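## Task

Robot r1 begins in the laboratory and r2 in the reception. The connecting door is locked, but a service window stands open. Get all three sample tubes that are in the reception fully seated in the green rack on the lab bench, and the rack has to stay on that bench. Any tube touching the floor means failure. When finished, release everything and back the robots away. A robot that falls over or is left tilted means failure. Anything that stays in place only because a robot is holding it at the end does not count.

## Robot and tools

ROBOTS. Two identical Hello Robot Stretch 3 units, r1 and r2, each with one arm. Each has a two-wheel differential base with a passive rear omni wheel. It cannot drive sideways. The footprint is 0.33 m long and 0.34 m wide, and on-the-spot turns pivot about the midpoint of the drive wheels, 0.05 m behind the front edge. A lift on the mast carries an arm that telescopes out to the robot's RIGHT, so moving the gripper forward or back means driving the base. With the arm in and the wrist folded, the wrist pokes up to 0.06 m beyond the right side and a turn sweeps a 0.28 m radius. An unfolded, level gripper reaches past that.

FRAMES. Base frame: origin on the floor between the drive wheels, x forward, y left, z up. hand_pose is in this frame, located where the closed fingertips meet. With all wrist joints at zero, its x points up, y back along the arm toward the mast, and z toward the robot's rear. The odometry frame is the base frame at the start of the scene. Each robot reports in its own frames, so only images, lidar_m, wrist_depth_mm and head_depth_mm show where one robot is relative to the other.

execute_actions. Argument "actions": a list holding one action or none (empty list = just read state and images). An action is an object keyed by "r1" and/or "r2". Each robot entry may have:
- "base": exactly one of {"translate_m": d}, a straight drive offset in metres from where the base was in the latest reported state, positive forward, range -1 to 1; or {"rotate_rad": d}, a turn offset in radians, positive = left/counter-clockwise seen from above, range -3.2 to 3.2.
- "joints": absolute targets by name (tolerance for done in brackets): lift_m 0 to 1.1 m, arm height (±0.004); arm_m 0 to 0.52 m, extension (±0.004); wrist_yaw_rad -1.345 to 4.42 (±0.02), 0 = along the arm, positive swings toward the front, 3.0 = folded over the base; wrist_pitch_rad -1.57 to 0.451 (±0.05), 0 level, negative tips fingertips down; wrist_roll_rad -2.911 to 2.911 (±0.02), 0 = fingers side by side, level; gripper_m -0.089 to 0.179 (±0.004), larger is wider, actual fingertip gap is 0.007 m less when nearly shut and 0.025 m less when wide, zero below 0.007; head_pan_rad -3.953 to 1.73 (±0.02), 0 forward, positive left, -1.57 looks along the arm; head_tilt_rad -1.53 to 0.419 (±0.02), negative looks down.
- "contact_limits": {"arm_m": effort percent 1 to 100}; the arm motion halts (contact_stop) when its effort reaches that level (negative when retracting), and it caps holding force until the next action. Too low stops instantly; values above the maximum are clipped.
All motions start together; an action lasts at most 15 s. A joint, base or robot left out may keep pushing toward an earlier target without the status showing it. An unknown key or out-of-range number rejects the whole call. If a result reports a stop, later calls in that same reply are skipped. "cameras": optional list from r1_head_camera, r1_nav_camera, r1_wrist_camera, r2_head_camera, r2_nav_camera, r2_wrist_camera, "all"; omitted/null/["all"] gives every camera, [] none. Head and nav cameras move with the head joints; the wrist camera rides on the gripper.

wait: "seconds" 0 to 10; nothing new is commanded, then state and images come back.
zoom_image: "camera" and "region" [x0, y0, x1, y1] in pixels from the top-left, at most 504 by 504, from that camera's latest full image (head 896x504, nav 672x504, wrist 644x364).
finished_scene: "scene" = number of the current scene; final, reports success, then the next task appears. Replying with no tool call ends everything.

RESULTS. pictures lists image order. joint_positions; base_status and joint_status: done (for the base, wheels turned the full amount, slip included), off_target (stopped short, may still push), contact_stop, time_out, torque_fault (after these the old target is dropped and the joint holds, unless slack or switched off). on_its_own covers uncommanded parts; its "held at" is a target, not a position. motor_effort in percent, positive toward larger values, bracket = peak; readings carry fixed bias and noise. Wheel effort positive pushes forward. lidar_m: 12 sectors of 30 degrees, first straight ahead, counting counter-clockwise (4th left, 7th behind, 10th right), distances in m from the base origin, plane 0.17 m high, range 0.15 to 12, "-" nothing; sees table legs not tops, misses glass and thin legs, sees the other robot; own parts can hide sectors 5, 6, 9, 10. wrist_depth_mm (45 to 1000) and head_depth_mm (280 to 4000, image sideways): 7x7 median depths from top-left. base_odometry counts wheel turns only; heading -3.142 to 3.142, positive left; turned_by_wheels and turned_by_imu since last result; base_tilt in degrees (forward/right positive, bias up to ~4).

CAUTIONS. The base is fast (0.30 m/s, 1.9 rad/s) only with lift_m below 0.30, arm_m below 0.03 and wrist_yaw_rad above 2.54; otherwise 0.10 m/s and 0.63 rad/s. Fold or unfold the wrist only with lift_m 0.32 to 0.95, wrist_pitch_rad -0.4, roll near 0; once folded the lift may go to 0.25. With yaw below -0.4 keep pitch at -0.5 or lower. To grasp, command gripper_m below the object's width; to release, open at least 0.02 beyond the contact value. Neither reading nor status confirms a hold; too much squeeze triggers a stall guard and things may slip. Lift and arm go slack after a contact_stop; a slack lift can sag under load or be pushed up by closing fingers. Wrist, head and base have no contact stop; a wrist servo pushed hard shuts off for 10 s. Pushing on rigid objects with the gripper above about 0.45 m, repeated pushes, or driving while snagged can tip a robot: reverse in small steps, free the gripper, lower lift to ~0.2. Never let robots press against each other; after base contact, even millimetres more is a hard press. Equal commands give travel differing up to 2.5 cm per metre. Avoid drops, slams and tubes reaching the floor.

Each tool is called as a command line: name --argument value for each argument, lists and objects as JSON in quotes; but a table of rows of numbers goes row by row, as --pt "numbers of a row", without its own name.

## Session

execute_actions --actions '[]'

Scene clock: 0.00 s.
r1.base_odometry: x=+0.000 y=+0.000 heading=+0.000 (m, m, rad; r1's odometry frame)
r1.turned_by_wheels: +0.000 (rad since the last result)
r1.turned_by_imu: +0.000 (rad since the last result)
r1.base_tilt: forward=+0.0 right=-1.5 (deg)
r1.lidar_m: 1.77 1.99 1.19 1.03 1.03 1.14 1.01 1.01 1.19 2.15 2.28 1.19
r1.head_depth_mm: 1892 2915 - - - 1229 1904 / 1911 2884 - - - 1310 1817 / 1889 2895 3853 3881 3904 2405 1811 / 1900 2915 3720 3710 3766 2864 1974 / 1896 2922 3633 3681 3659 2872 1973 / 1905 2933 3501 3555 3613 2828 1959 / 1884 2940 3431 3472 3506 2839 1988
r1.base_status: not commanded
r1.joint_positions: lift_m=+0.373 arm_m=+0.001 wrist_yaw_rad=+3.084 wrist_pitch_rad=-0.339 wrist_roll_rad=+0.012 gripper_m=+0.037 head_pan_rad=+0.013 head_tilt_rad=-0.002
r1.joint_status: not commanded
r1.motor_effort: left_wheel=+0 right_wheel=+1 lift_m=+34 arm_m=-1 wrist_yaw_rad=+0 wrist_pitch_rad=+6 wrist_roll_rad=+0 gripper_m=+0 head_pan_rad=+1 head_tilt_rad=+0 (%)
r1.hand_pose: x=-0.0078 y=+0.0873 z=+0.4040 quat_wxyz=(+0.140, +0.704, +0.099, +0.689) (m; r1's base frame)
r1.wrist_depth_mm: 870 902 - - - - - / 917 - - - - - - / 993 - - - - - - / 892 939 - - - - - / 746 762 - 791 840 848 852 / 634 653 - 664 706 683 703 / 538 543 539 571 565 588 591
r2.base_odometry: x=+0.000 y=+0.000 heading=+0.000 (m, m, rad; r2's odometry frame)
r2.turned_by_wheels: +0.000 (rad since the last result)
r2.turned_by_imu: +0.000 (rad since the last result)
r2.base_tilt: forward=-0.1 right=-2.3 (deg)
r2.lidar_m: 2.73 1.46 1.24 1.22 1.22 1.02 1.04 1.18 1.95 1.55 1.00 2.19
r2.head_depth_mm: 2079 3046 3106 3073 3157 3125 2149 / 2036 3080 3162 3179 3186 3104 2152 / 2056 3167 3257 3284 3279 3119 2165 / 2049 3177 3308 3278 3297 3156 2139 / 2050 3193 3322 3439 3410 3162 2152 / 2041 2860 3046 2978 2981 2870 2173 / 2040 2450 2382 2399 2402 2408 2168
r2.base_status: not commanded
r2.joint_positions: lift_m=+0.526 arm_m=-0.001 wrist_yaw_rad=+2.831 wrist_pitch_rad=-0.377 wrist_roll_rad=-0.002 gripper_m=+0.037 head_pan_rad=+0.007 head_tilt_rad=-0.013
r2.joint_status: not commanded
r2.motor_effort: left_wheel=+0 right_wheel=+0 lift_m=+29 arm_m=-1 wrist_yaw_rad=+1 wrist_pitch_rad=+4 wrist_roll_rad=+1 gripper_m=+0 head_pan_rad=+0 head_tilt_rad=+2 (%)
r2.hand_pose: x=+0.0488 y=+0.0748 z=+0.5478 quat_wxyz=(+0.239, +0.706, +0.024, +0.667) (m; r2's base frame)
r2.wrist_depth_mm: - - - - - - - / - - - - - - - / - - - - - - - / - - - - - - - / 926 928 - 950 - 952 960 / 774 - 785 816 - 810 815 / 683 - 682 701 704 700 698
pictures: r1_head_camera (sideways: a quarter turn clockwise sets it upright), r1_nav_camera (sideways: a quarter turn counterclockwise sets it upright), r1_wrist_camera, r2_head_camera (sideways: a quarter turn clockwise sets it upright), r2_nav_camera (sideways: a quarter turn counterclockwise sets it upright), r2_wrist_camera
Images, in order (width x height): r1_head_camera 896x504, r1_nav_camera 672x504, r1_wrist_camera 644x364, r2_head_camera 896x504, r2_nav_camera 672x504, r2_wrist_camera 644x364.

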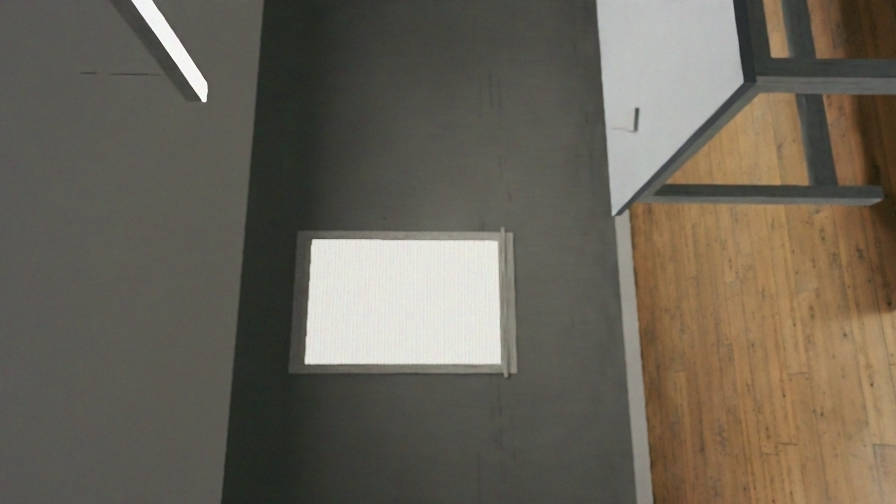

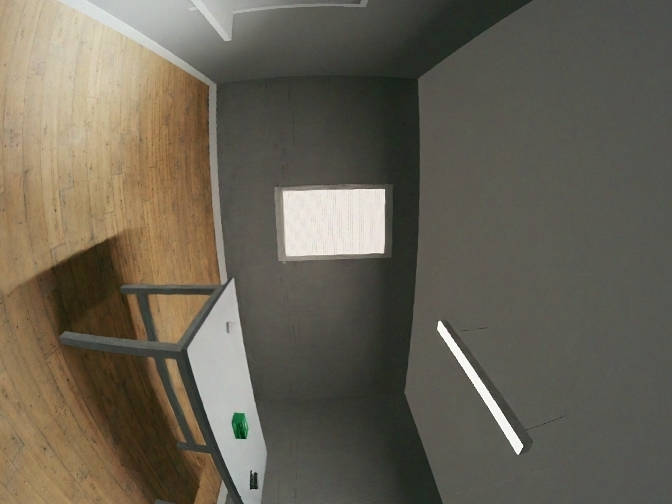

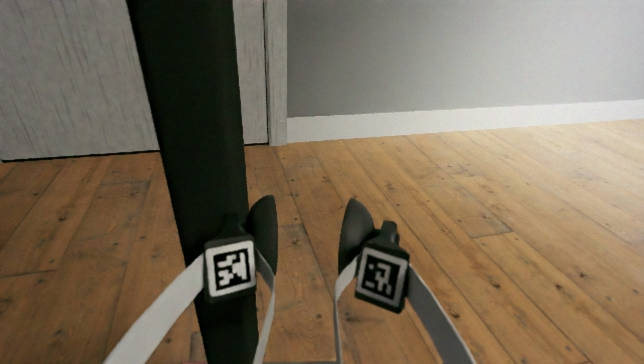

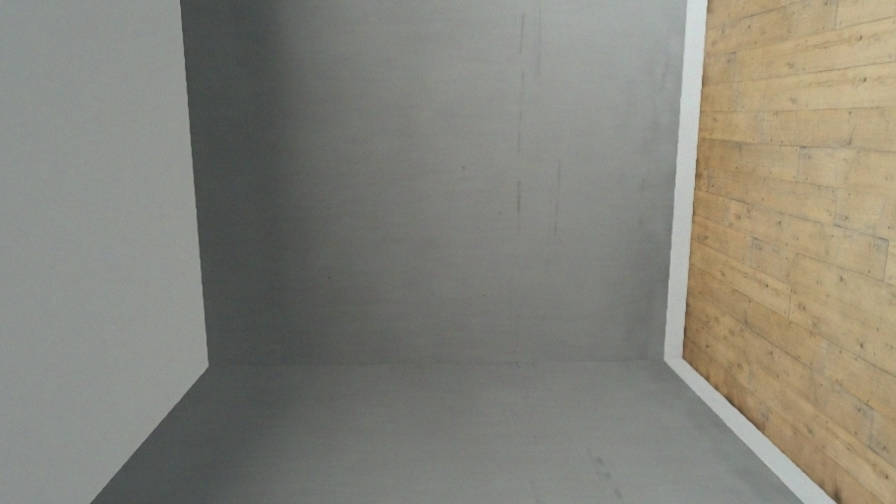

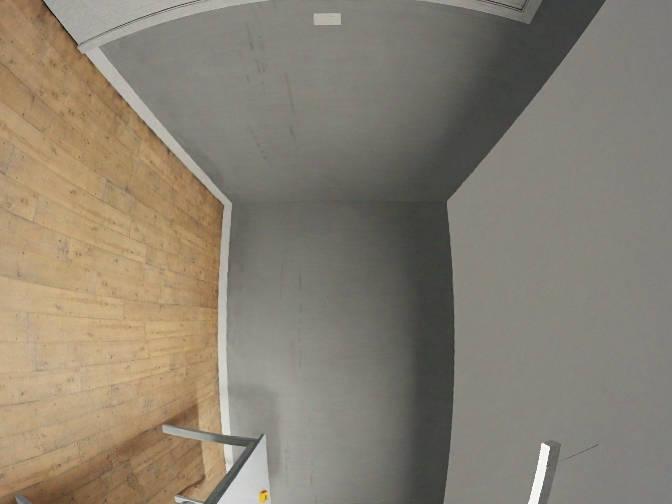

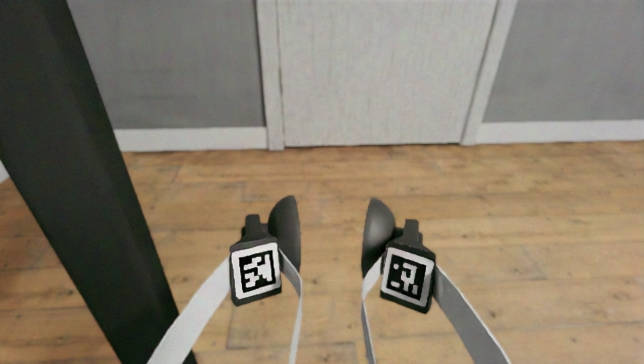

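execute_actions --actions '[{"r1":{"joints":{"head_pan_rad":-0.55,"head_tilt_rad":-0.4}},"r2":{"joints":{"head_pan_rad":-1.1,"head_tilt_rad":-0.4}}}]' --cameras '["r1_head_camera","r2_head_camera","r2_nav_camera"]'

execute_actions --actions '[{"r1":{"joints":{"head_pan_rad":0.8,"head_tilt_rad":-0.3}},"r2":{"joints":{"head_pan_rad":-2.3,"head_tilt_rad":-0.4}}}]' --cameras '["r1_head_camera","r1_nav_camera","r2_head_camera","r2_nav_camera"]'

Scene clock: 8.50 s.
r1.base_odometry: x=+0.000 y=+0.000 heading=+0.000 (m, m, rad; r1's odometry frame)
r1.turned_by_wheels: +0.000 (rad since the last result)
r1.turned_by_imu: -0.001 (rad since the last result)
r1.base_tilt: forward=+0.0 right=-1.5 (deg)
r1.lidar_m: 1.77 1.99 1.19 1.03 1.03 1.14 1.01 1.01 1.19 2.15 2.27 1.19
r1.head_depth_mm: 2934 3136 3307 3101 2137 1643 1327 / 3134 3390 3462 2896 2127 1626 1323 / 3463 3654 2366 2879 2124 1619 1322 / 3853 - 2352 2590 2123 1613 1317 / - - - 1580 2102 1628 1315 / 3700 - - 1365 1944 1541 1311 / 3463 3638 3781 1571 2014 1614 1305
r1.base_status: not commanded
r1.joint_positions: lift_m=+0.373 arm_m=+0.001 wrist_yaw_rad=+3.084 wrist_pitch_rad=-0.339 wrist_roll_rad=+0.012 gripper_m=+0.037 head_pan_rad=-0.543 head_tilt_rad=-0.395
r1.joint_status: all done
r1.motor_effort: left_wheel=+0(0) right_wheel=+1(1) lift_m=+34(35) arm_m=-1(1) wrist_yaw_rad=+0(0) wrist_pitch_rad=+6(6) wrist_roll_rad=+0(0) gripper_m=-1(0) head_pan_rad=-2(28) head_tilt_rad=-3(22) (%)
r1.hand_pose: x=-0.0078 y=+0.0873 z=+0.4040 quat_wxyz=(+0.140, +0.704, +0.099, +0.689) (m; r1's base frame)
r1.wrist_depth_mm: 906 908 966 - - - - / 906 953 - - - - - / 978 - - - - - - / 919 957 - - - - - / 745 748 - 811 827 841 855 / 631 646 - 661 705 706 699 / 548 564 546 567 571 599 603
r2.base_odometry: x=+0.000 y=+0.000 heading=+0.000 (m, m, rad; r2's odometry frame)
r2.turned_by_wheels: +0.000 (rad since the last result)
r2.turned_by_imu: +0.001 (rad since the last result)
r2.base_tilt: forward=-0.1 right=-2.3 (deg)
r2.lidar_m: 2.73 1.46 1.24 1.22 1.22 1.02 1.04 1.18 1.95 1.56 1.00 2.19
r2.head_depth_mm: 3185 3300 3538 3248 2250 1713 1390 / 3387 3577 3868 1626 2001 1719 1399 / 3567 3762 - 1340 2061 1721 1399 / 3842 - - 1338 1184 1623 1362 / - - - 1337 2162 1727 1400 / 3734 3849 3941 1426 2249 1720 1404 / 3348 3586 3485 1681 2245 1725 1388
r2.base_status: not commanded
r2.joint_positions: lift_m=+0.526 arm_m=-0.001 wrist_yaw_rad=+2.831 wrist_pitch_rad=-0.377 wrist_roll_rad=-0.002 gripper_m=+0.037 head_pan_rad=-1.093 head_tilt_rad=-0.395
r2.joint_status: all done
r2.motor_effort: left_wheel=+0(0) right_wheel=+0(0) lift_m=+29(30) arm_m=-1(0) wrist_yaw_rad=+0(1) wrist_pitch_rad=+4(4) wrist_roll_rad=+1(1) gripper_m=+1(0) head_pan_rad=-4(40) head_tilt_rad=-2(25) (%)
r2.hand_pose: x=+0.0488 y=+0.0748 z=+0.5478 quat_wxyz=(+0.239, +0.706, +0.024, +0.667) (m; r2's base frame)
r2.wrist_depth_mm: - - - - - - - / - - - - - - - / - - - - - - - / - - - - - - - / 949 946 - 941 - 959 960 / 776 - 784 792 - 815 807 / 682 - 684 698 695 691 712
pictures: r1_head_camera (sideways: a quarter turn clockwise sets it upright), r2_head_camera (sideways: a quarter turn clockwise sets it upright), r2_nav_camera (sideways: a quarter turn counterclockwise sets it upright)
camera_calibration (this result's frames):
r1_head_camera: T_world_to_cam=[[-0.364361, 0.233793, -0.901433, 1.20407], [0.54827, 0.836288, -0.00471437, 0.00498034], [0.752756, -0.495947, -0.432892, 0.520177], [0, 0, 0, 1]] pos_world=[0.0444192, -0.0276883, 1.31059]
r2_head_camera: T_world_to_cam=[[-0.163756, 0.370442, -0.914307, 1.21261], [0.894912, 0.445779, 0.0203304, -0.0266057], [0.41511, -0.814895, -0.404512, 0.47512], [0, 0, 0, 1]] pos_world=[0.0251551, -0.0501694, 1.30143]
r2_nav_camera: T_world_to_cam=[[0.157327, -0.350377, 0.923301, -1.16152], [-0.894335, -0.447064, -0.0172623, 0.0798213], [0.418823, -0.823024, -0.38369, 0.452656], [0, 0, 0, 1]] pos_world=[0.0645419, 0.00126321, 1.24749]
Images, in order (width x height): r1_head_camera 896x504, r2_head_camera 896x504, r2_nav_camera 672x504.

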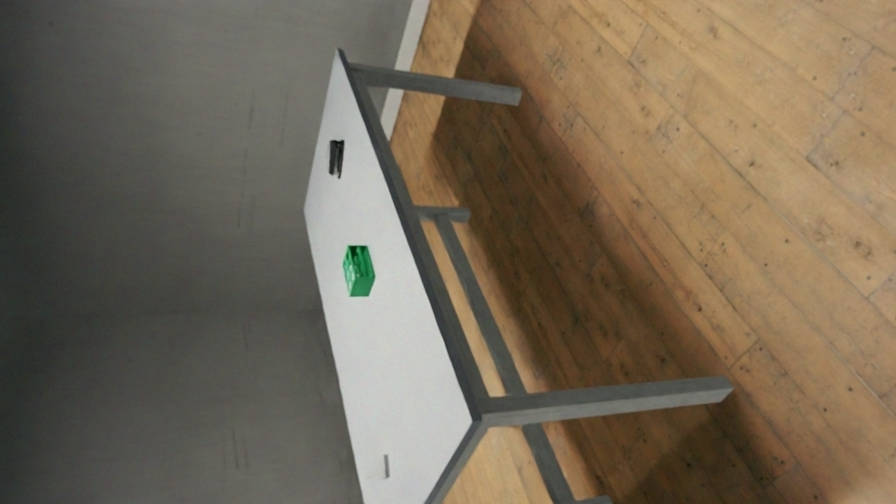

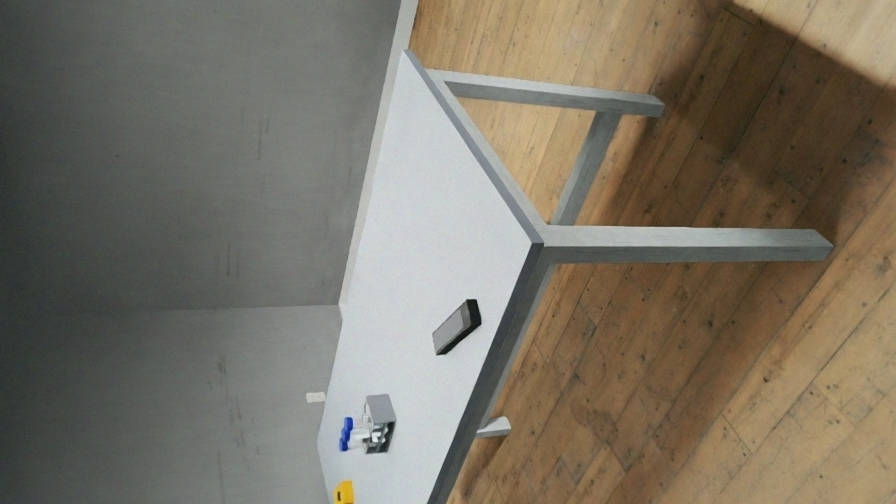

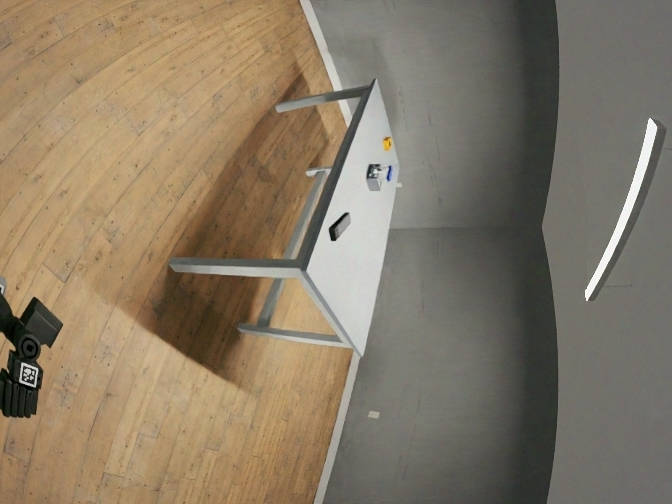

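Scene clock: 9.73 s.
r1.base_odometry: x=+0.000 y=+0.000 heading=+0.000 (m, m, rad; r1's odometry frame)
r1.turned_by_wheels: +0.000 (rad since the last result)
r1.turned_by_imu: +0.000 (rad since the last result)
r1.base_tilt: forward=+0.0 right=-1.6 (deg)
r1.lidar_m: 1.77 1.99 1.20 1.03 1.03 1.14 1.01 1.01 1.19 2.15 2.28 1.19
r1.head_depth_mm: 3131 3287 3437 3552 2437 1792 1417 / 2680 2884 3295 3471 2400 1786 1406 / 2105 2256 2518 2764 2397 1783 1406 / 1749 1999 2146 2117 2222 1766 1395 / 1486 - - 1732 1927 1763 1397 / 1308 - - 1579 1612 1641 1399 / 1152 1195 1255 1326 1390 1463 1394
r1.base_status: not commanded
r1.joint_positions: lift_m=+0.373 arm_m=+0.001 wrist_yaw_rad=+3.084 wrist_pitch_rad=-0.339 wrist_roll_rad=+0.012 gripper_m=+0.037 head_pan_rad=+0.793 head_tilt_rad=-0.310
r1.joint_status: all done
r1.motor_effort: left_wheel=+0(0) right_wheel=+1(1) lift_m=+35(34) arm_m=-1(1) wrist_yaw_rad=+0(0) wrist_pitch_rad=+6(6) wrist_roll_rad=+0(0) gripper_m=-1(0) head_pan_rad=+2(33) head_tilt_rad=+4(13) (%)
r1.hand_pose: x=-0.0078 y=+0.0873 z=+0.4040 quat_wxyz=(+0.140, +0.704, +0.099, +0.689) (m; r1's base frame)
r1.wrist_depth_mm: 857 917 981 - - - - / 909 952 - - - - - / 988 - - - - - - / 915 931 - - - - - / 758 774 - 795 827 828 860 / 613 646 - 660 705 690 691 / 556 547 543 566 576 585 603
r2.base_odometry: x=+0.000 y=+0.000 heading=+0.000 (m, m, rad; r2's odometry frame)
r2.turned_by_wheels: +0.000 (rad since the last result)
r2.turned_by_imu: +0.000 (rad since the last result)
r2.base_tilt: forward=-0.1 right=-2.3 (deg)
r2.lidar_m: 2.73 1.46 1.24 1.23 1.22 1.02 1.04 1.18 1.95 1.55 0.99 2.19
r2.head_depth_mm: - - - 1345 1456 1547 1392 / - - - 1434 1681 1666 1393 / 1732 3998 2006 1667 1973 1717 1390 / 1728 1909 1964 2227 2207 1721 1400 / 2092 2250 2528 2718 2229 1734 1396 / 2600 2913 3299 3290 2243 1738 1389 / 2974 3143 3410 3303 2229 1722 1399
r2.base_status: not commanded
r2.joint_positions: lift_m=+0.526 arm_m=-0.001 wrist_yaw_rad=+2.831 wrist_pitch_rad=-0.377 wrist_roll_rad=-0.002 gripper_m=+0.037 head_pan_rad=-2.293 head_tilt_rad=-0.395
r2.joint_status: all done
r2.motor_effort: left_wheel=+0(1) right_wheel=+1(1) lift_m=+30(30) arm_m=+0(0) wrist_yaw_rad=+0(0) wrist_pitch_rad=+4(4) wrist_roll_rad=+1(1) gripper_m=-1(0) head_pan_rad=-3(40) head_tilt_rad=-2(2) (%)
r2.hand_pose: x=+0.0488 y=+0.0748 z=+0.5478 quat_wxyz=(+0.239, +0.706, +0.024, +0.667) (m; r2's base frame)
r2.wrist_depth_mm: - - - - - - - / - - - - - - - / - - - - - - - / - - - - - - - / 923 941 - 958 - 944 957 / 799 - 780 809 - 806 805 / 687 - 687 689 690 686 702
pictures: r1_head_camera (sideways: a quarter turn clockwise sets it upright), r1_nav_camera (sideways: a quarter turn counterclockwise sets it upright), r2_head_camera (sideways: a quarter turn clockwise sets it upright), r2_nav_camera (sideways: a quarter turn counterclockwise sets it upright)
camera_calibration (this result's frames):
r1_head_camera: T_world_to_cam=[[-0.257679, -0.244413, -0.934807, 1.24697], [-0.685268, 0.728289, -0.00152357, 0.00835123], [0.681182, 0.640201, -0.355154, 0.41945], [0, 0, 0, 1]] pos_world=[0.0413191, 0.0301617, 1.31466]
r1_nav_camera: T_world_to_cam=[[0.200122, 0.164225, 0.96591, -1.21244], [0.680168, -0.732875, -0.0163159, 0.0667589], [0.705211, 0.660246, -0.258365, 0.29205], [0, 0, 0, 1]] pos_world=[-0.008729, 0.0552143, 1.24765]
r2_head_camera: T_world_to_cam=[[0.286104, 0.287057, -0.91419, 1.20971], [0.739755, -0.672569, 0.0203258, -0.0256532], [-0.609021, -0.682092, -0.404777, 0.481711], [0, 0, 0, 1]] pos_world=[-0.0337551, -0.0359391, 1.30142]
r2_nav_camera: T_world_to_cam=[[-0.269734, -0.273796, 0.92319, -1.15877], [-0.740745, 0.671565, -0.0172581, 0.078879], [-0.615256, -0.688503, -0.383957, 0.459312], [0, 0, 0, 1]] pos_world=[0.0284644, -0.0540006, 1.24748]
Images, in order (width x height): r1_head_camera 896x504, r1_nav_camera 672x504, r2_head_camera 896x504, r2_nav_camera 672x504.

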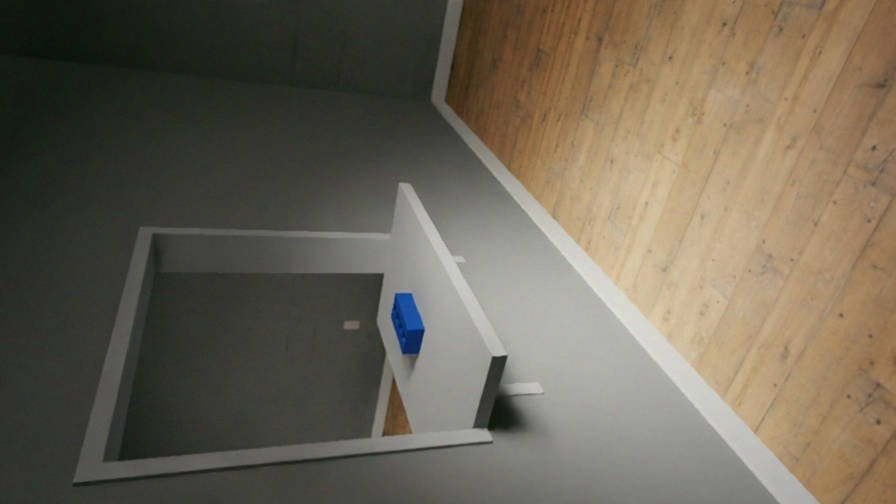

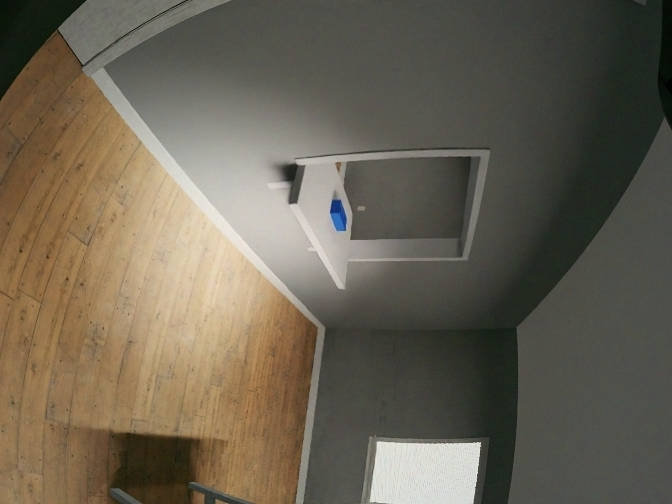

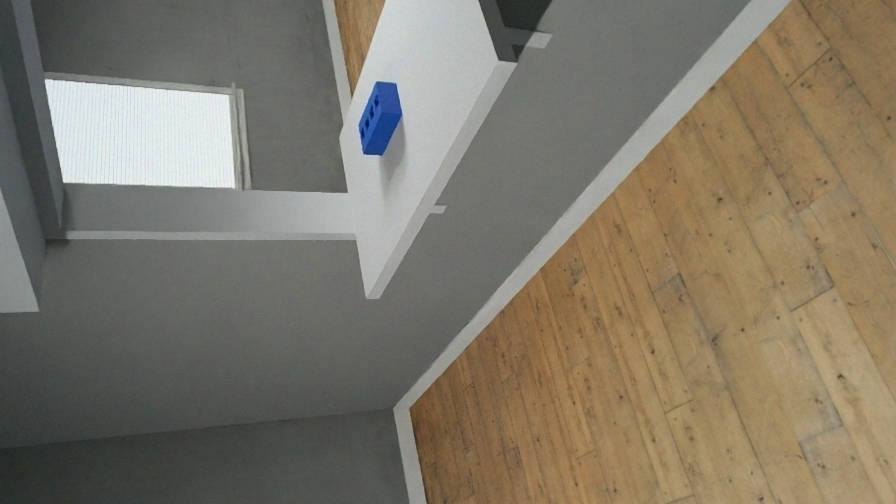

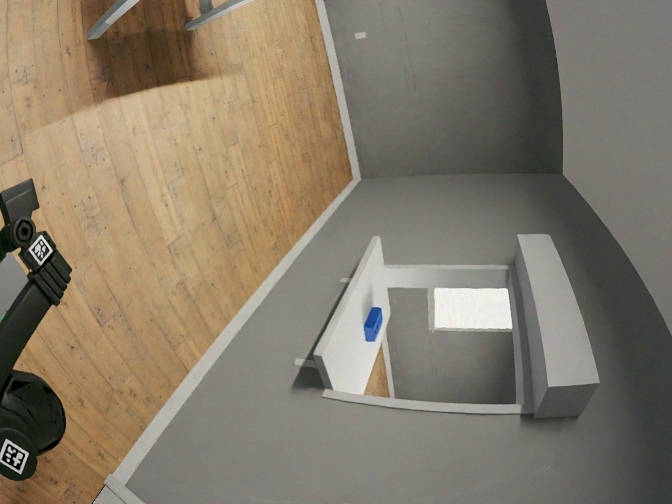

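execute_actions --actions '[{"r1":{"base":{"rotate_rad":2.256},"joints":{"lift_m":0.28,"wrist_pitch_rad":-0.4,"head_pan_rad":-1.57,"head_tilt_rad":-0.7}},"r2":{"base":{"rotate_rad":-0.48},"joints":{"lift_m":0.28,"wrist_pitch_rad":-0.4,"head_pan_rad":-1.57,"head_tilt_rad":-0.7}}}]' --cameras '[]'

execute_actions --actions '[{"r1":{"base":{"translate_m":-1}},"r2":{"base":{"translate_m":1}}}]' --cameras '[]'

execute_actions --actions '[{"r1":{"base":{"translate_m":-0.44}},"r2":{"base":{"translate_m":0.61}}}]' --cameras '[]'

execute_actions --actions '[{"r1":{"base":{"rotate_rad":-0.445},"joints":{"lift_m":0.85}},"r2":{"base":{"rotate_rad":0.25},"joints":{"lift_m":0.85}}}]' --cameras '["r1_head_camera","r2_head_camera"]'

Scene clock: 52.80 s.
r1.base_odometry: x=+0.000 y=+0.000 heading=+2.256 (m, m, rad; r1's odometry frame)
r1.turned_by_wheels: +2.256 (rad since the last result)
r1.turned_by_imu: +2.250 (rad since the last result)
r1.base_tilt: forward=+0.0 right=-1.6 (deg)
r1.lidar_m: 1.05 1.07 1.01 1.03 1.34 3.13 2.27 1.19 3.73 1.61 1.11 1.02
r1.head_depth_mm: 3084 3313 2527 1957 1577 1330 1146 / 3160 3430 2536 1938 1564 1320 1143 / 2670 3071 2499 1932 1569 1315 1143 / 2119 2392 2441 1914 1568 1314 1127 / 1867 1798 2166 1907 1556 1310 1139 / 3762 1459 1769 1825 1548 1304 1132 / - 1456 1500 1650 1541 1305 1123
r1.base_status: done
r1.joint_positions: lift_m=+0.280 arm_m=+0.001 wrist_yaw_rad=+3.084 wrist_pitch_rad=-0.412 wrist_roll_rad=+0.012 gripper_m=+0.037 head_pan_rad=-1.563 head_tilt_rad=-0.692
r1.joint_status: all done
r1.motor_effort: left_wheel=-2(9) right_wheel=+3(11) lift_m=+26(29) arm_m=-1(1) wrist_yaw_rad=-1(1) wrist_pitch_rad=+6(7) wrist_roll_rad=+0(0) gripper_m=+0(1) head_pan_rad=-4(33) head_tilt_rad=-3(24) (%)
r1.hand_pose: x=-0.0083 y=+0.0788 z=+0.2942 quat_wxyz=(+0.166, +0.700, +0.124, +0.684) (m; r1's base frame)
r1.wrist_depth_mm: - - - - 967 897 835 / - - - - - 958 858 / 828 867 885 965 927 969 900 / 662 691 - 709 749 754 758 / 555 566 - 585 608 612 636 / 475 508 - - 531 518 527 / - - - - 438 449 450
r2.base_odometry: x=+0.000 y=+0.000 heading=-0.480 (m, m, rad; r2's odometry frame)
r2.turned_by_wheels: -0.480 (rad since the last result)
r2.turned_by_imu: -0.480 (rad since the last result)
r2.base_tilt: forward=-0.1 right=-2.3 (deg)
r2.lidar_m: 2.19 2.52 1.43 1.24 1.22 1.18 1.02 1.04 1.21 2.09 1.56 1.00
r2.head_depth_mm: 1667 1562 1835 1858 1616 1363 1175 / 1907 2010 2214 1988 1613 1366 1186 / 2372 2605 2529 1982 1623 1372 1182 / 3008 3207 2529 1975 1622 1370 1180 / 3105 3427 2569 1989 1600 1368 1188 / 2997 3359 2549 1964 1615 1362 1177 / 2969 3216 2566 1967 1621 1355 1178
r2.base_status: done
r2.joint_positions: lift_m=+0.281 arm_m=-0.001 wrist_yaw_rad=+2.831 wrist_pitch_rad=-0.414 wrist_roll_rad=-0.002 gripper_m=+0.037 head_pan_rad=-1.577 head_tilt_rad=-0.691
r2.joint_status: all done
r2.motor_effort: left_wheel=+2(5) right_wheel=-2(4) lift_m=+13(26) arm_m=+0(0) wrist_yaw_rad=+1(0) wrist_pitch_rad=+4(4) wrist_roll_rad=+1(1) gripper_m=+0(0) head_pan_rad=+3(39) head_tilt_rad=-5(24) (%)
r2.hand_pose: x=+0.0474 y=+0.0706 z=+0.2943 quat_wxyz=(+0.251, +0.705, +0.037, +0.662) (m; r2's base frame)
r2.wrist_depth_mm: - - - - - - - / - - - - - - - / - 873 891 906 890 905 911 / - 683 705 699 702 703 703 / 560 575 592 581 601 581 584 / 489 - - 494 - 496 501 / 442 - - 424 425 427 430
pictures: none
No camera images: the call's "cameras" was empty. Leave "cameras" out to get every camera's image.

Scene clock: 57.83 s.
r1.base_odometry: x=+0.633 y=-0.774 heading=+2.256 (m, m, rad; r1's odometry frame)
r1.turned_by_wheels: +0.000 (rad since the last result)
r1.turned_by_imu: -0.005 (rad since the last result)
r1.base_tilt: forward=+0.0 right=-1.6 (deg)
r1.lidar_m: 1.97 1.53 1.44 1.48 1.92 2.36 1.27 1.31 1.23 0.64 2.07 1.94
r1.head_depth_mm: 2684 2961 1048 802 1459 1330 1144 / 2817 3120 1042 799 1512 1323 1141 / 2920 3188 1038 818 1553 1319 1143 / 3062 3270 2467 847 1477 1289 1136 / 3154 3312 2482 1906 1545 1316 1136 / 2746 2975 2476 1909 1551 1305 1131 / 2398 2572 2476 1896 1548 1304 1129
r1.base_status: done
r1.joint_positions: lift_m=+0.280 arm_m=+0.001 wrist_yaw_rad=+3.084 wrist_pitch_rad=-0.412 wrist_roll_rad=+0.012 gripper_m=+0.037 head_pan_rad=-1.563 head_tilt_rad=-0.692
r1.joint_status: not commanded
r1.motor_effort: left_wheel=-1(10) right_wheel=+3(5) lift_m=+27(27) arm_m=-1(0) wrist_yaw_rad=+0(0) wrist_pitch_rad=+6(6) wrist_roll_rad=+0(0) gripper_m=+1(1) head_pan_rad=-3(3) head_tilt_rad=-4(4) (%)
r1.hand_pose: x=-0.0083 y=+0.0788 z=+0.2942 quat_wxyz=(+0.166, +0.700, +0.124, +0.684) (m; r1's base frame)
r1.wrist_depth_mm: - - - - - - - / - - - - - - - / 859 866 910 918 930 994 - / 664 699 - 718 744 746 766 / 559 556 - 594 608 615 634 / 477 515 - - 536 518 531 / - - - - 437 451 454
r2.base_odometry: x=+0.887 y=-0.462 heading=-0.480 (m, m, rad; r2's odometry frame)
r2.turned_by_wheels: +0.000 (rad since the last result)
r2.turned_by_imu: +0.003 (rad since the last result)
r2.base_tilt: forward=+0.0 right=-2.3 (deg)
r2.lidar_m: 1.19 2.32 1.75 1.51 1.52 1.73 2.01 2.01 0.61 0.64 1.17 1.36
r2.head_depth_mm: 3126 3224 2604 1965 1607 1378 1184 / 3156 3445 2591 810 963 1348 1180 / 3039 3334 1084 803 1537 1282 1178 / 2970 3274 1038 805 1493 1369 1179 / 2865 3262 1039 810 1494 1365 1181 / 2807 3067 1041 780 716 1361 1182 / 2760 3050 1042 808 694 1359 1182
r2.base_status: done
r2.joint_positions: lift_m=+0.281 arm_m=-0.001 wrist_yaw_rad=+2.831 wrist_pitch_rad=-0.414 wrist_roll_rad=-0.002 gripper_m=+0.037 head_pan_rad=-1.577 head_tilt_rad=-0.691
r2.joint_status: not commanded
r2.motor_effort: left_wheel=+2(8) right_wheel=-1(5) lift_m=+14(12) arm_m=-1(1) wrist_yaw_rad=+0(0) wrist_pitch_rad=+4(4) wrist_roll_rad=+1(1) gripper_m=+0(0) head_pan_rad=+4(4) head_tilt_rad=-4(3) (%)
r2.hand_pose: x=+0.0474 y=+0.0706 z=+0.2942 quat_wxyz=(+0.251, +0.705, +0.037, +0.662) (m; r2's base frame)
r2.wrist_depth_mm: - - - - - - - / - - - - - - - / - 894 880 891 891 895 916 / - 685 693 700 690 710 717 / 560 578 591 579 598 577 584 / 482 - - 487 - 489 493 / 441 - - 423 424 429 426
pictures: none
No camera images: the call's "cameras" was empty. Leave "cameras" out to get every camera's image.

Scene clock: 61.50 s.
r1.base_odometry: x=+0.911 y=-1.115 heading=+2.256 (m, m, rad; r1's odometry frame)
r1.turned_by_wheels: +0.000 (rad since the last result)
r1.turned_by_imu: -0.003 (rad since the last result)
r1.base_tilt: forward=+0.0 right=-1.6 (deg)
r1.lidar_m: 2.36 1.74 1.64 1.67 2.09 1.96 0.83 1.11 1.04 1.07 0.77 2.35
r1.head_depth_mm: 2536 2793 1045 753 651 585 1143 / 2646 2957 1046 760 646 1263 1143 / 2783 3050 1036 793 646 1292 1139 / 2870 3181 1027 791 659 1310 1136 / 3038 3274 1026 787 695 1308 1127 / 3104 3346 1020 787 1436 1305 1131 / 2899 3030 1016 780 1504 1270 1129
r1.base_status: done
r1.joint_positions: lift_m=+0.280 arm_m=+0.001 wrist_yaw_rad=+3.084 wrist_pitch_rad=-0.412 wrist_roll_rad=+0.012 gripper_m=+0.037 head_pan_rad=-1.563 head_tilt_rad=-0.692
r1.joint_status: not commanded
r1.motor_effort: left_wheel=-2(10) right_wheel=+3(5) lift_m=+26(28) arm_m=-1(1) wrist_yaw_rad=+0(0) wrist_pitch_rad=+6(6) wrist_roll_rad=+0(0) gripper_m=+0(0) head_pan_rad=-2(2) head_tilt_rad=-3(3) (%)
r1.hand_pose: x=-0.0083 y=+0.0788 z=+0.2942 quat_wxyz=(+0.166, +0.700, +0.124, +0.684) (m; r1's base frame)
r1.wrist_depth_mm: - - - - - - - / - - - - - - - / 831 855 892 916 955 980 - / 666 680 - 710 736 767 781 / 559 568 - 582 600 608 621 / 476 510 - - 523 524 527 / - - - - 440 451 448
r2.base_odometry: x=+1.428 y=-0.743 heading=-0.480 (m, m, rad; r2's odometry frame)
r2.turned_by_wheels: +0.000 (rad since the last result)
r2.turned_by_imu: +0.002 (rad since the last result)
r2.base_tilt: forward=-0.1 right=-2.3 (deg)
r2.lidar_m: 1.72 1.72 1.94 1.68 1.67 1.91 2.60 0.98 1.17 1.02 1.02 0.60
r2.head_depth_mm: 3079 3350 1047 808 659 1372 1186 / 3032 3233 1041 808 658 1331 1178 / 2920 3190 1041 781 658 1305 1183 / 2757 3131 1040 736 658 1279 1178 / 2773 3088 1033 782 659 596 1174 / 2689 3010 1037 806 658 581 1182 / 2585 2877 1035 803 660 567 1181
r2.base_status: done
r2.joint_positions: lift_m=+0.281 arm_m=-0.001 wrist_yaw_rad=+2.831 wrist_pitch_rad=-0.414 wrist_roll_rad=-0.002 gripper_m=+0.037 head_pan_rad=-1.577 head_tilt_rad=-0.691
r2.joint_status: not commanded
r2.motor_effort: left_wheel=+2(8) right_wheel=-2(5) lift_m=+13(13) arm_m=-1(1) wrist_yaw_rad=+0(1) wrist_pitch_rad=+4(5) wrist_roll_rad=+1(1) gripper_m=+0(0) head_pan_rad=+3(3) head_tilt_rad=-3(4) (%)
r2.hand_pose: x=+0.0474 y=+0.0705 z=+0.2942 quat_wxyz=(+0.251, +0.705, +0.037, +0.662) (m; r2's base frame)
r2.wrist_depth_mm: - - - - - - - / - - - - - - - / - 889 882 879 881 908 893 / - 681 689 694 714 712 707 / 560 578 596 569 594 572 577 / 480 - - 493 - 491 493 / 446 - - 427 425 427 427
pictures: none
No camera images: the call's "cameras" was empty. Leave "cameras" out to get every camera's image.

Scene clock: 67.50 s.
r1.base_odometry: x=+0.911 y=-1.115 heading=+1.811 (m, m, rad; r1's odometry frame)
r1.turned_by_wheels: -0.445 (rad since the last result)
r1.turned_by_imu: -0.446 (rad since the last result)
r1.base_tilt: forward=-0.2 right=-1.7 (deg)
r1.lidar_m: 2.35 2.30 1.69 1.64 1.70 2.04 1.97 0.83 1.08 1.04 1.08 0.76
r1.head_depth_mm: 2632 2991 1049 797 650 - - / 2635 3003 1045 797 646 - 1101 / 2619 2969 1035 796 645 1382 1093 / 2587 2989 1031 757 644 1370 - / 2632 2959 1025 744 640 1406 1092 / 2605 2969 1024 786 640 1320 1109 / 2593 2936 1017 783 637 1270 1131
r1.base_status: done
r1.joint_positions: lift_m=+0.850 arm_m=+0.001 wrist_yaw_rad=+3.084 wrist_pitch_rad=-0.413 wrist_roll_rad=+0.012 gripper_m=+0.037 head_pan_rad=-1.563 head_tilt_rad=-0.692
r1.joint_status: all done
r1.motor_effort: left_wheel=+2(8) right_wheel=-1(6) lift_m=+40(42) arm_m=-1(1) wrist_yaw_rad=-1(1) wrist_pitch_rad=+6(6) wrist_roll_rad=+0(0) gripper_m=+1(1) head_pan_rad=-3(3) head_tilt_rad=-4(4) (%)
r1.hand_pose: x=-0.0083 y=+0.0788 z=+0.8636 quat_wxyz=(+0.166, +0.700, +0.124, +0.684) (m; r1's base frame)
r1.wrist_depth_mm: - - - - - - - / - - - - - - - / - - - - - - - / - - - - - - - / - - - - - - - / - - - - - - - / - - - - - - -
r2.base_odometry: x=+1.428 y=-0.743 heading=-0.230 (m, m, rad; r2's odometry frame)
r2.turned_by_wheels: +0.250 (rad since the last result)
r2.turned_by_imu: +0.250 (rad since the last result)
r2.base_tilt: forward=-0.1 right=-2.3 (deg)
r2.lidar_m: 1.72 1.78 1.74 1.67 1.73 2.31 2.60 0.98 1.06 1.02 1.05 0.60
r2.head_depth_mm: 2712 3063 1036 758 661 - - / 2713 3062 1038 738 660 - - / 2732 3094 1039 760 658 581 - / 2734 3076 1034 799 658 583 - / 2711 3040 1038 809 659 583 1113 / 2676 3009 1035 806 660 594 1158 / 2650 2968 1032 806 658 595 1172
r2.base_status: done
r2.joint_positions: lift_m=+0.849 arm_m=-0.001 wrist_yaw_rad=+2.831 wrist_pitch_rad=-0.415 wrist_roll_rad=-0.002 gripper_m=+0.037 head_pan_rad=-1.577 head_tilt_rad=-0.692
r2.joint_status: all done
r2.motor_effort: left_wheel=-1(7) right_wheel=+3(10) lift_m=+42(43) arm_m=-1(1) wrist_yaw_rad=+1(0) wrist_pitch_rad=+4(4) wrist_roll_rad=+1(1) gripper_m=+0(0) head_pan_rad=+3(4) head_tilt_rad=-3(3) (%)
r2.hand_pose: x=+0.0474 y=+0.0705 z=+0.8627 quat_wxyz=(+0.251, +0.705, +0.037, +0.662) (m; r2's base frame)
r2.wrist_depth_mm: - - - - - - - / - - - - - - - / - - - - - - - / - - - - - - - / - - - - - - - / - - - - - - - / - 950 - - - - -
pictures: r1_head_camera (sideways: a quarter turn clockwise sets it upright), r2_head_camera (sideways: a quarter turn clockwise sets it upright)
camera_calibration (this result's frames):
r1_head_camera: T_world_to_cam=[[0.00685383, 0.677868, -0.735152, 0.985007], [0.999518, -0.0269137, -0.015498, 0.0162629], [-0.0302913, -0.734691, -0.677725, 0.843483], [0, 0, 0, 1]] pos_world=[0.00254402, -0.0475678, 1.29603]
r2_head_camera: T_world_to_cam=[[0.0289889, 0.654151, -0.755808, 1.00476], [0.99952, -0.0272085, 0.0147874, -0.0200207], [-0.0108912, -0.755874, -0.654626, 0.803133], [0, 0, 0, 1]] pos_world=[-0.000368758, -0.0507442, 1.28546]
Images, in order (width x height): r1_head_camera 896x504, r2_head_camera 896x504.

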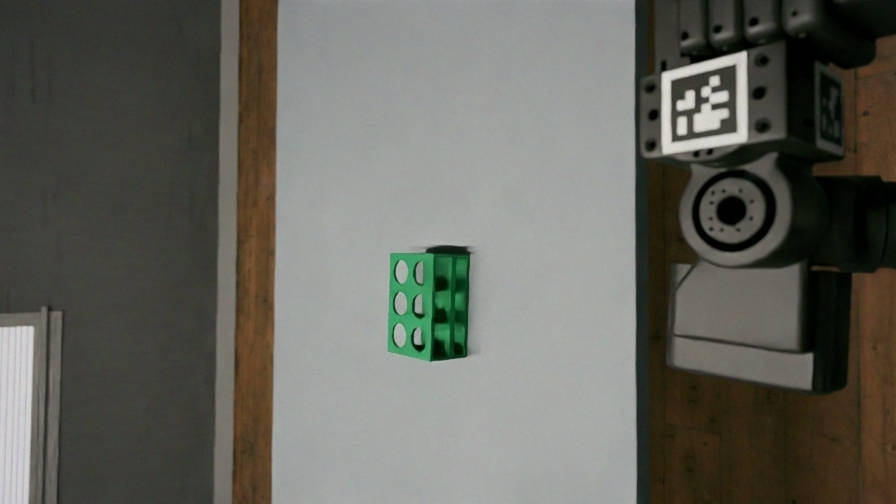

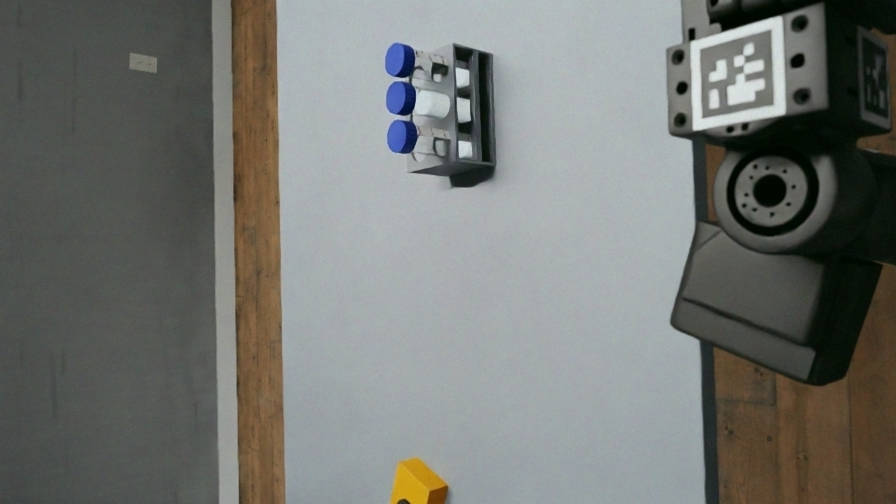

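execute_actions --actions '[{"r1":{"base":{"translate_m":0.07},"joints":{"wrist_yaw_rad":0,"gripper_m":0.179}},"r2":{"base":{"translate_m":-0.15},"joints":{"wrist_yaw_rad":0,"gripper_m":0.179}}}]' --cameras '[]'

execute_actions --actions '[{"r1":{"joints":{"wrist_pitch_rad":-0.2,"lift_m":0.75,"arm_m":0.12}},"r2":{"joints":{"wrist_pitch_rad":-0.2,"lift_m":0.75,"arm_m":0.1}}}]' --cameras '["r1_head_camera","r2_head_camera","r1_wrist_camera","r2_wrist_camera"]'

Scene clock: 91.73 s.
r1.base_odometry: x=+0.894 y=-1.047 heading=+1.811 (m, m, rad; r1's odometry frame)
r1.turned_by_wheels: +0.000 (rad since the last result)
r1.turned_by_imu: -0.001 (rad since the last result)
r1.base_tilt: forward=+0.0 right=-1.4 (deg)
r1.lidar_m: 2.27 2.30 1.70 1.63 1.70 2.11 2.04 0.89 1.08 1.05 1.09 0.70
r1.head_depth_mm: 2652 2936 1047 798 649 - - / 2618 2972 1043 796 647 - - / 2627 2968 1036 771 661 - - / 2619 3005 1031 746 678 - - / 2627 2956 1030 763 641 1299 1135 / 2595 2948 1020 785 638 1307 1134 / 2609 2948 1012 782 636 1298 1131
r1.base_status: done
r1.joint_positions: lift_m=+0.850 arm_m=+0.001 wrist_yaw_rad=+0.003 wrist_pitch_rad=-0.413 wrist_roll_rad=+0.012 gripper_m=+0.179 head_pan_rad=-1.563 head_tilt_rad=-0.692
r1.joint_status: all done
r1.motor_effort: left_wheel=+2(7) right_wheel=-1(3) lift_m=+40(40) arm_m=-1(1) wrist_yaw_rad=-3(3) wrist_pitch_rad=+6(6) wrist_roll_rad=+0(0) gripper_m=+1(92) head_pan_rad=-1(3) head_tilt_rad=-3(3) (%)
r1.hand_pose: x=-0.0209 y=-0.3710 z=+0.8636 quat_wxyz=(+0.688, +0.145, -0.696, -0.145) (m; r1's base frame)
r1.wrist_depth_mm: - - - - - - - / 605 612 659 674 693 736 770 / 440 456 463 425 492 514 529 / 354 367 374 379 391 399 412 / 310 305 305 311 316 335 334 / - 257 260 263 271 271 281 / 227 231 233 230 233 233 234
r2.base_odometry: x=+1.282 y=-0.709 heading=-0.230 (m, m, rad; r2's odometry frame)
r2.turned_by_wheels: +0.000 (rad since the last result)
r2.turned_by_imu: +0.000 (rad since the last result)
r2.base_tilt: forward=-0.1 right=-2.3 (deg)
r2.lidar_m: 1.87 1.94 1.74 1.67 1.73 2.34 2.45 0.84 1.06 1.02 1.05 0.73
r2.head_depth_mm: 2742 3058 1039 807 660 - - / 2695 3017 1039 808 677 - - / 2716 3060 1036 757 676 - - / 2722 3049 1041 734 675 - 1180 / 2670 3054 1036 780 674 596 1178 / 2715 2992 1039 807 658 596 1179 / 2675 3030 1037 802 658 596 1173
r2.base_status: done
r2.joint_positions: lift_m=+0.849 arm_m=-0.001 wrist_yaw_rad=+0.002 wrist_pitch_rad=-0.415 wrist_roll_rad=-0.002 gripper_m=+0.179 head_pan_rad=-1.577 head_tilt_rad=-0.692
r2.joint_status: all done
r2.motor_effort: left_wheel=-1(5) right_wheel=+2(4) lift_m=+41(41) arm_m=-1(1) wrist_yaw_rad=-2(3) wrist_pitch_rad=+4(5) wrist_roll_rad=+1(1) gripper_m=+0(98) head_pan_rad=+3(2) head_tilt_rad=-3(3) (%)
r2.hand_pose: x=-0.0212 y=-0.3684 z=+0.8627 quat_wxyz=(+0.693, +0.147, -0.691, -0.145) (m; r2's base frame)
r2.wrist_depth_mm: - - - - - - - / 642 649 658 571 622 677 674 / 471 468 473 370 452 487 483 / 368 372 372 368 376 379 380 / 316 313 308 309 310 310 318 / - 259 261 263 263 265 - / 219 227 226 228 228 228 224
pictures: none
No camera images: the call's "cameras" was empty. Leave "cameras" out to get every camera's image.

Scene clock: 93.87 s.
r1.base_odometry: x=+0.894 y=-1.047 heading=+1.811 (m, m, rad; r1's odometry frame)
r1.turned_by_wheels: +0.000 (rad since the last result)
r1.turned_by_imu: +0.000 (rad since the last result)
r1.base_tilt: forward=-0.2 right=-1.5 (deg)
r1.lidar_m: 2.27 2.31 1.69 1.64 1.69 2.11 2.03 0.89 1.08 1.04 1.08 0.70
r1.head_depth_mm: 2669 2990 1045 801 650 1352 - / 2635 2994 1040 800 684 - 1118 / 2638 2966 1035 784 681 - 1138 / 2646 2953 1032 747 - 1260 1136 / 2632 2973 1027 782 639 1309 1133 / 2595 2944 1023 786 638 1307 1129 / 2610 2939 1013 783 635 1279 1129
r1.base_status: not commanded
r1.joint_positions: lift_m=+0.750 arm_m=+0.120 wrist_yaw_rad=+0.002 wrist_pitch_rad=-0.222 wrist_roll_rad=+0.012 gripper_m=+0.179 head_pan_rad=-1.563 head_tilt_rad=-0.692
r1.joint_status: all done
r1.motor_effort: left_wheel=+2(3) right_wheel=-1(1) lift_m=+26(37) arm_m=+3(4) wrist_yaw_rad=-2(3) wrist_pitch_rad=+10(13) wrist_roll_rad=+0(0) gripper_m=+0(1) head_pan_rad=-2(3) head_tilt_rad=-4(3) (%)
r1.hand_pose: x=-0.0211 y=-0.5093 z=+0.8091 quat_wxyz=(+0.699, +0.079, -0.707, -0.078) (m; r1's base frame)
r1.wrist_depth_mm: - - - - - - - / - - - - - - - / 439 456 452 315 542 573 600 / 309 315 298 287 327 359 382 / - 238 246 253 258 279 275 / - 193 197 202 206 208 217 / 160 163 165 167 171 171 173
r2.base_odometry: x=+1.282 y=-0.709 heading=-0.230 (m, m, rad; r2's odometry frame)
r2.turned_by_wheels: +0.000 (rad since the last result)
r2.turned_by_imu: +0.000 (rad since the last result)
r2.base_tilt: forward=-0.1 right=-2.2 (deg)
r2.lidar_m: 1.87 1.93 1.74 1.66 1.73 2.35 2.46 0.84 1.06 1.01 1.05 0.73
r2.head_depth_mm: 2774 3067 1044 809 658 - - / 2733 3059 1036 803 676 - 1138 / 2724 3085 1038 756 673 - 1153 / 2729 3064 1042 733 694 1271 1168 / 2669 2974 1036 779 658 594 1178 / 2686 3064 1044 802 657 596 1186 / 2685 2984 1037 805 659 594 1170
r2.base_status: not commanded
r2.joint_positions: lift_m=+0.751 arm_m=+0.100 wrist_yaw_rad=+0.001 wrist_pitch_rad=-0.222 wrist_roll_rad=-0.002 gripper_m=+0.179 head_pan_rad=-1.577 head_tilt_rad=-0.692
r2.joint_status: all done
r2.motor_effort: left_wheel=-1(1) right_wheel=+2(3) lift_m=+13(36) arm_m=+2(3) wrist_yaw_rad=+0(2) wrist_pitch_rad=+7(7) wrist_roll_rad=+1(1) gripper_m=+1(1) head_pan_rad=+4(3) head_tilt_rad=-4(3) (%)
r2.hand_pose: x=-0.0213 y=-0.4893 z=+0.8094 quat_wxyz=(+0.704, +0.079, -0.702, -0.078) (m; r2's base frame)
r2.wrist_depth_mm: - - - - - - - / - - - 223 - - - / 487 493 503 242 471 535 540 / 332 332 297 246 270 347 353 / 255 256 251 255 254 258 267 / - 200 201 203 205 205 - / 163 167 168 169 170 171 165
pictures: r1_head_camera (sideways: a quarter turn clockwise sets it upright), r1_wrist_camera, r2_head_camera (sideways: a quarter turn clockwise sets it upright), r2_wrist_camera
camera_calibration (this result's frames):
r1_head_camera: T_world_to_cam=[[0.00685375, 0.677868, -0.735152, 0.985007], [0.999518, -0.0269136, -0.015498, 0.0162629], [-0.0302912, -0.734691, -0.677725, 0.843483], [0, 0, 0, 1]] pos_world=[0.00254403, -0.0475678, 1.29603]
r1_wrist_camera: T_world_to_cam=[[-0.999327, -0.0205024, 0.0304163, -0.0579151], [-0.036112, 0.404405, -0.913867, 0.971469], [0.00643598, -0.91435, -0.404873, 0.026769], [0, 0, 0, 1]] pos_world=[-0.0229667, -0.369578, 0.900393]
r2_head_camera: T_world_to_cam=[[0.0289888, 0.654151, -0.755808, 1.00476], [0.99952, -0.0272084, 0.0147874, -0.0200207], [-0.0108911, -0.755874, -0.654626, 0.803133], [0, 0, 0, 1]] pos_world=[-0.000368752, -0.0507442, 1.28546]
r2_wrist_camera: T_world_to_cam=[[-0.999518, -0.0197472, 0.0239465, -0.0448162], [-0.0300645, 0.424199, -0.90507, 0.963663], [0.00771446, -0.905354, -0.424589, 0.0618518], [0, 0, 0, 1]] pos_world=[-0.0162997, -0.353672, 0.899517]
Images, in order (width x height): r1_head_camera 896x504, r1_wrist_camera 644x364, r2_head_camera 896x504, r2_wrist_camera 644x364.

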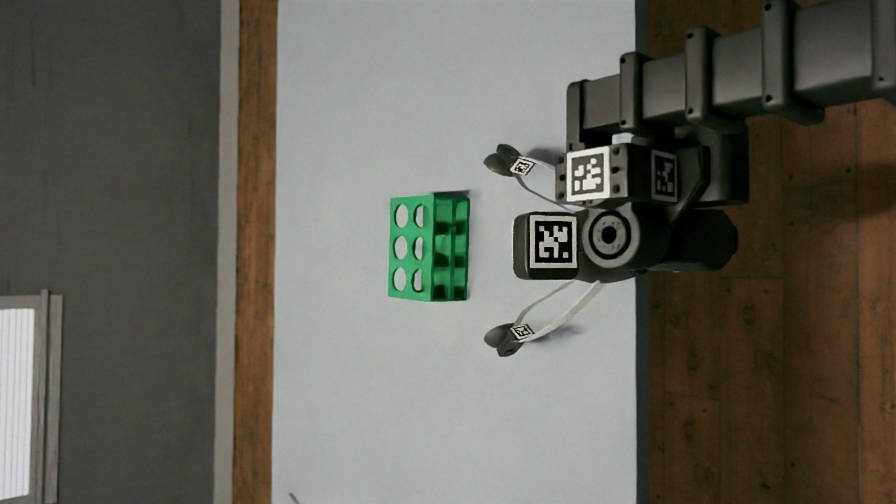

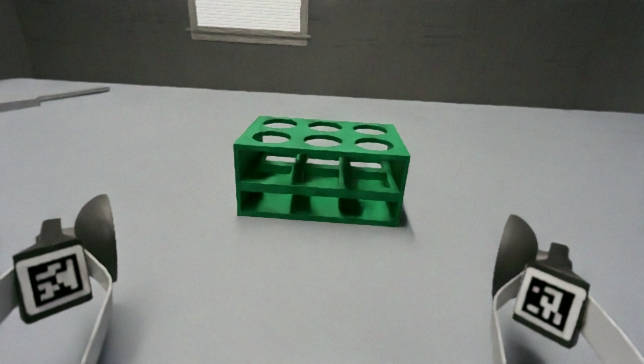

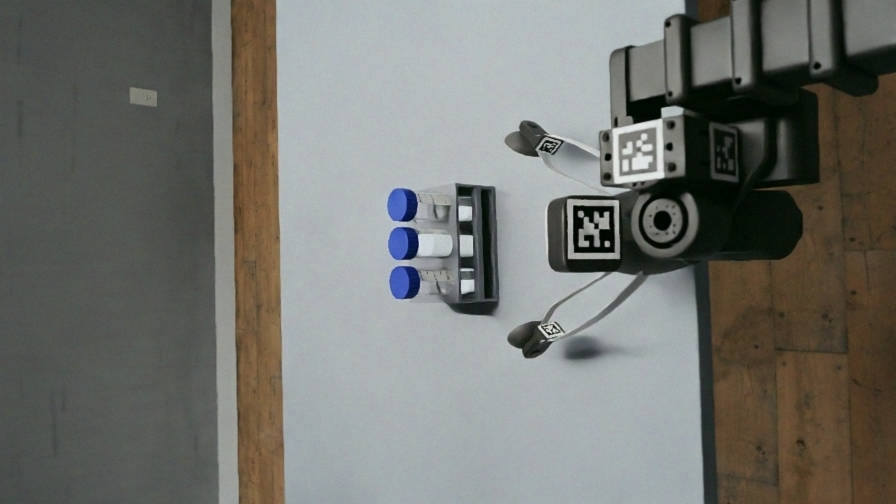

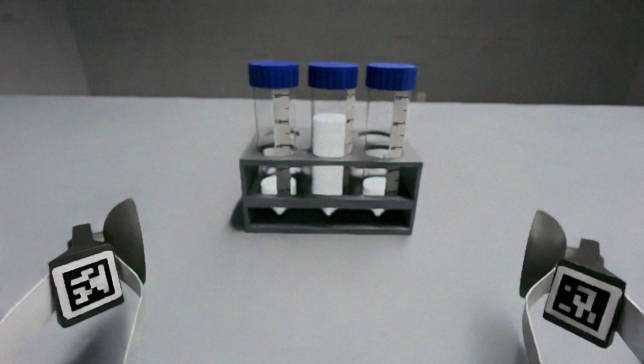

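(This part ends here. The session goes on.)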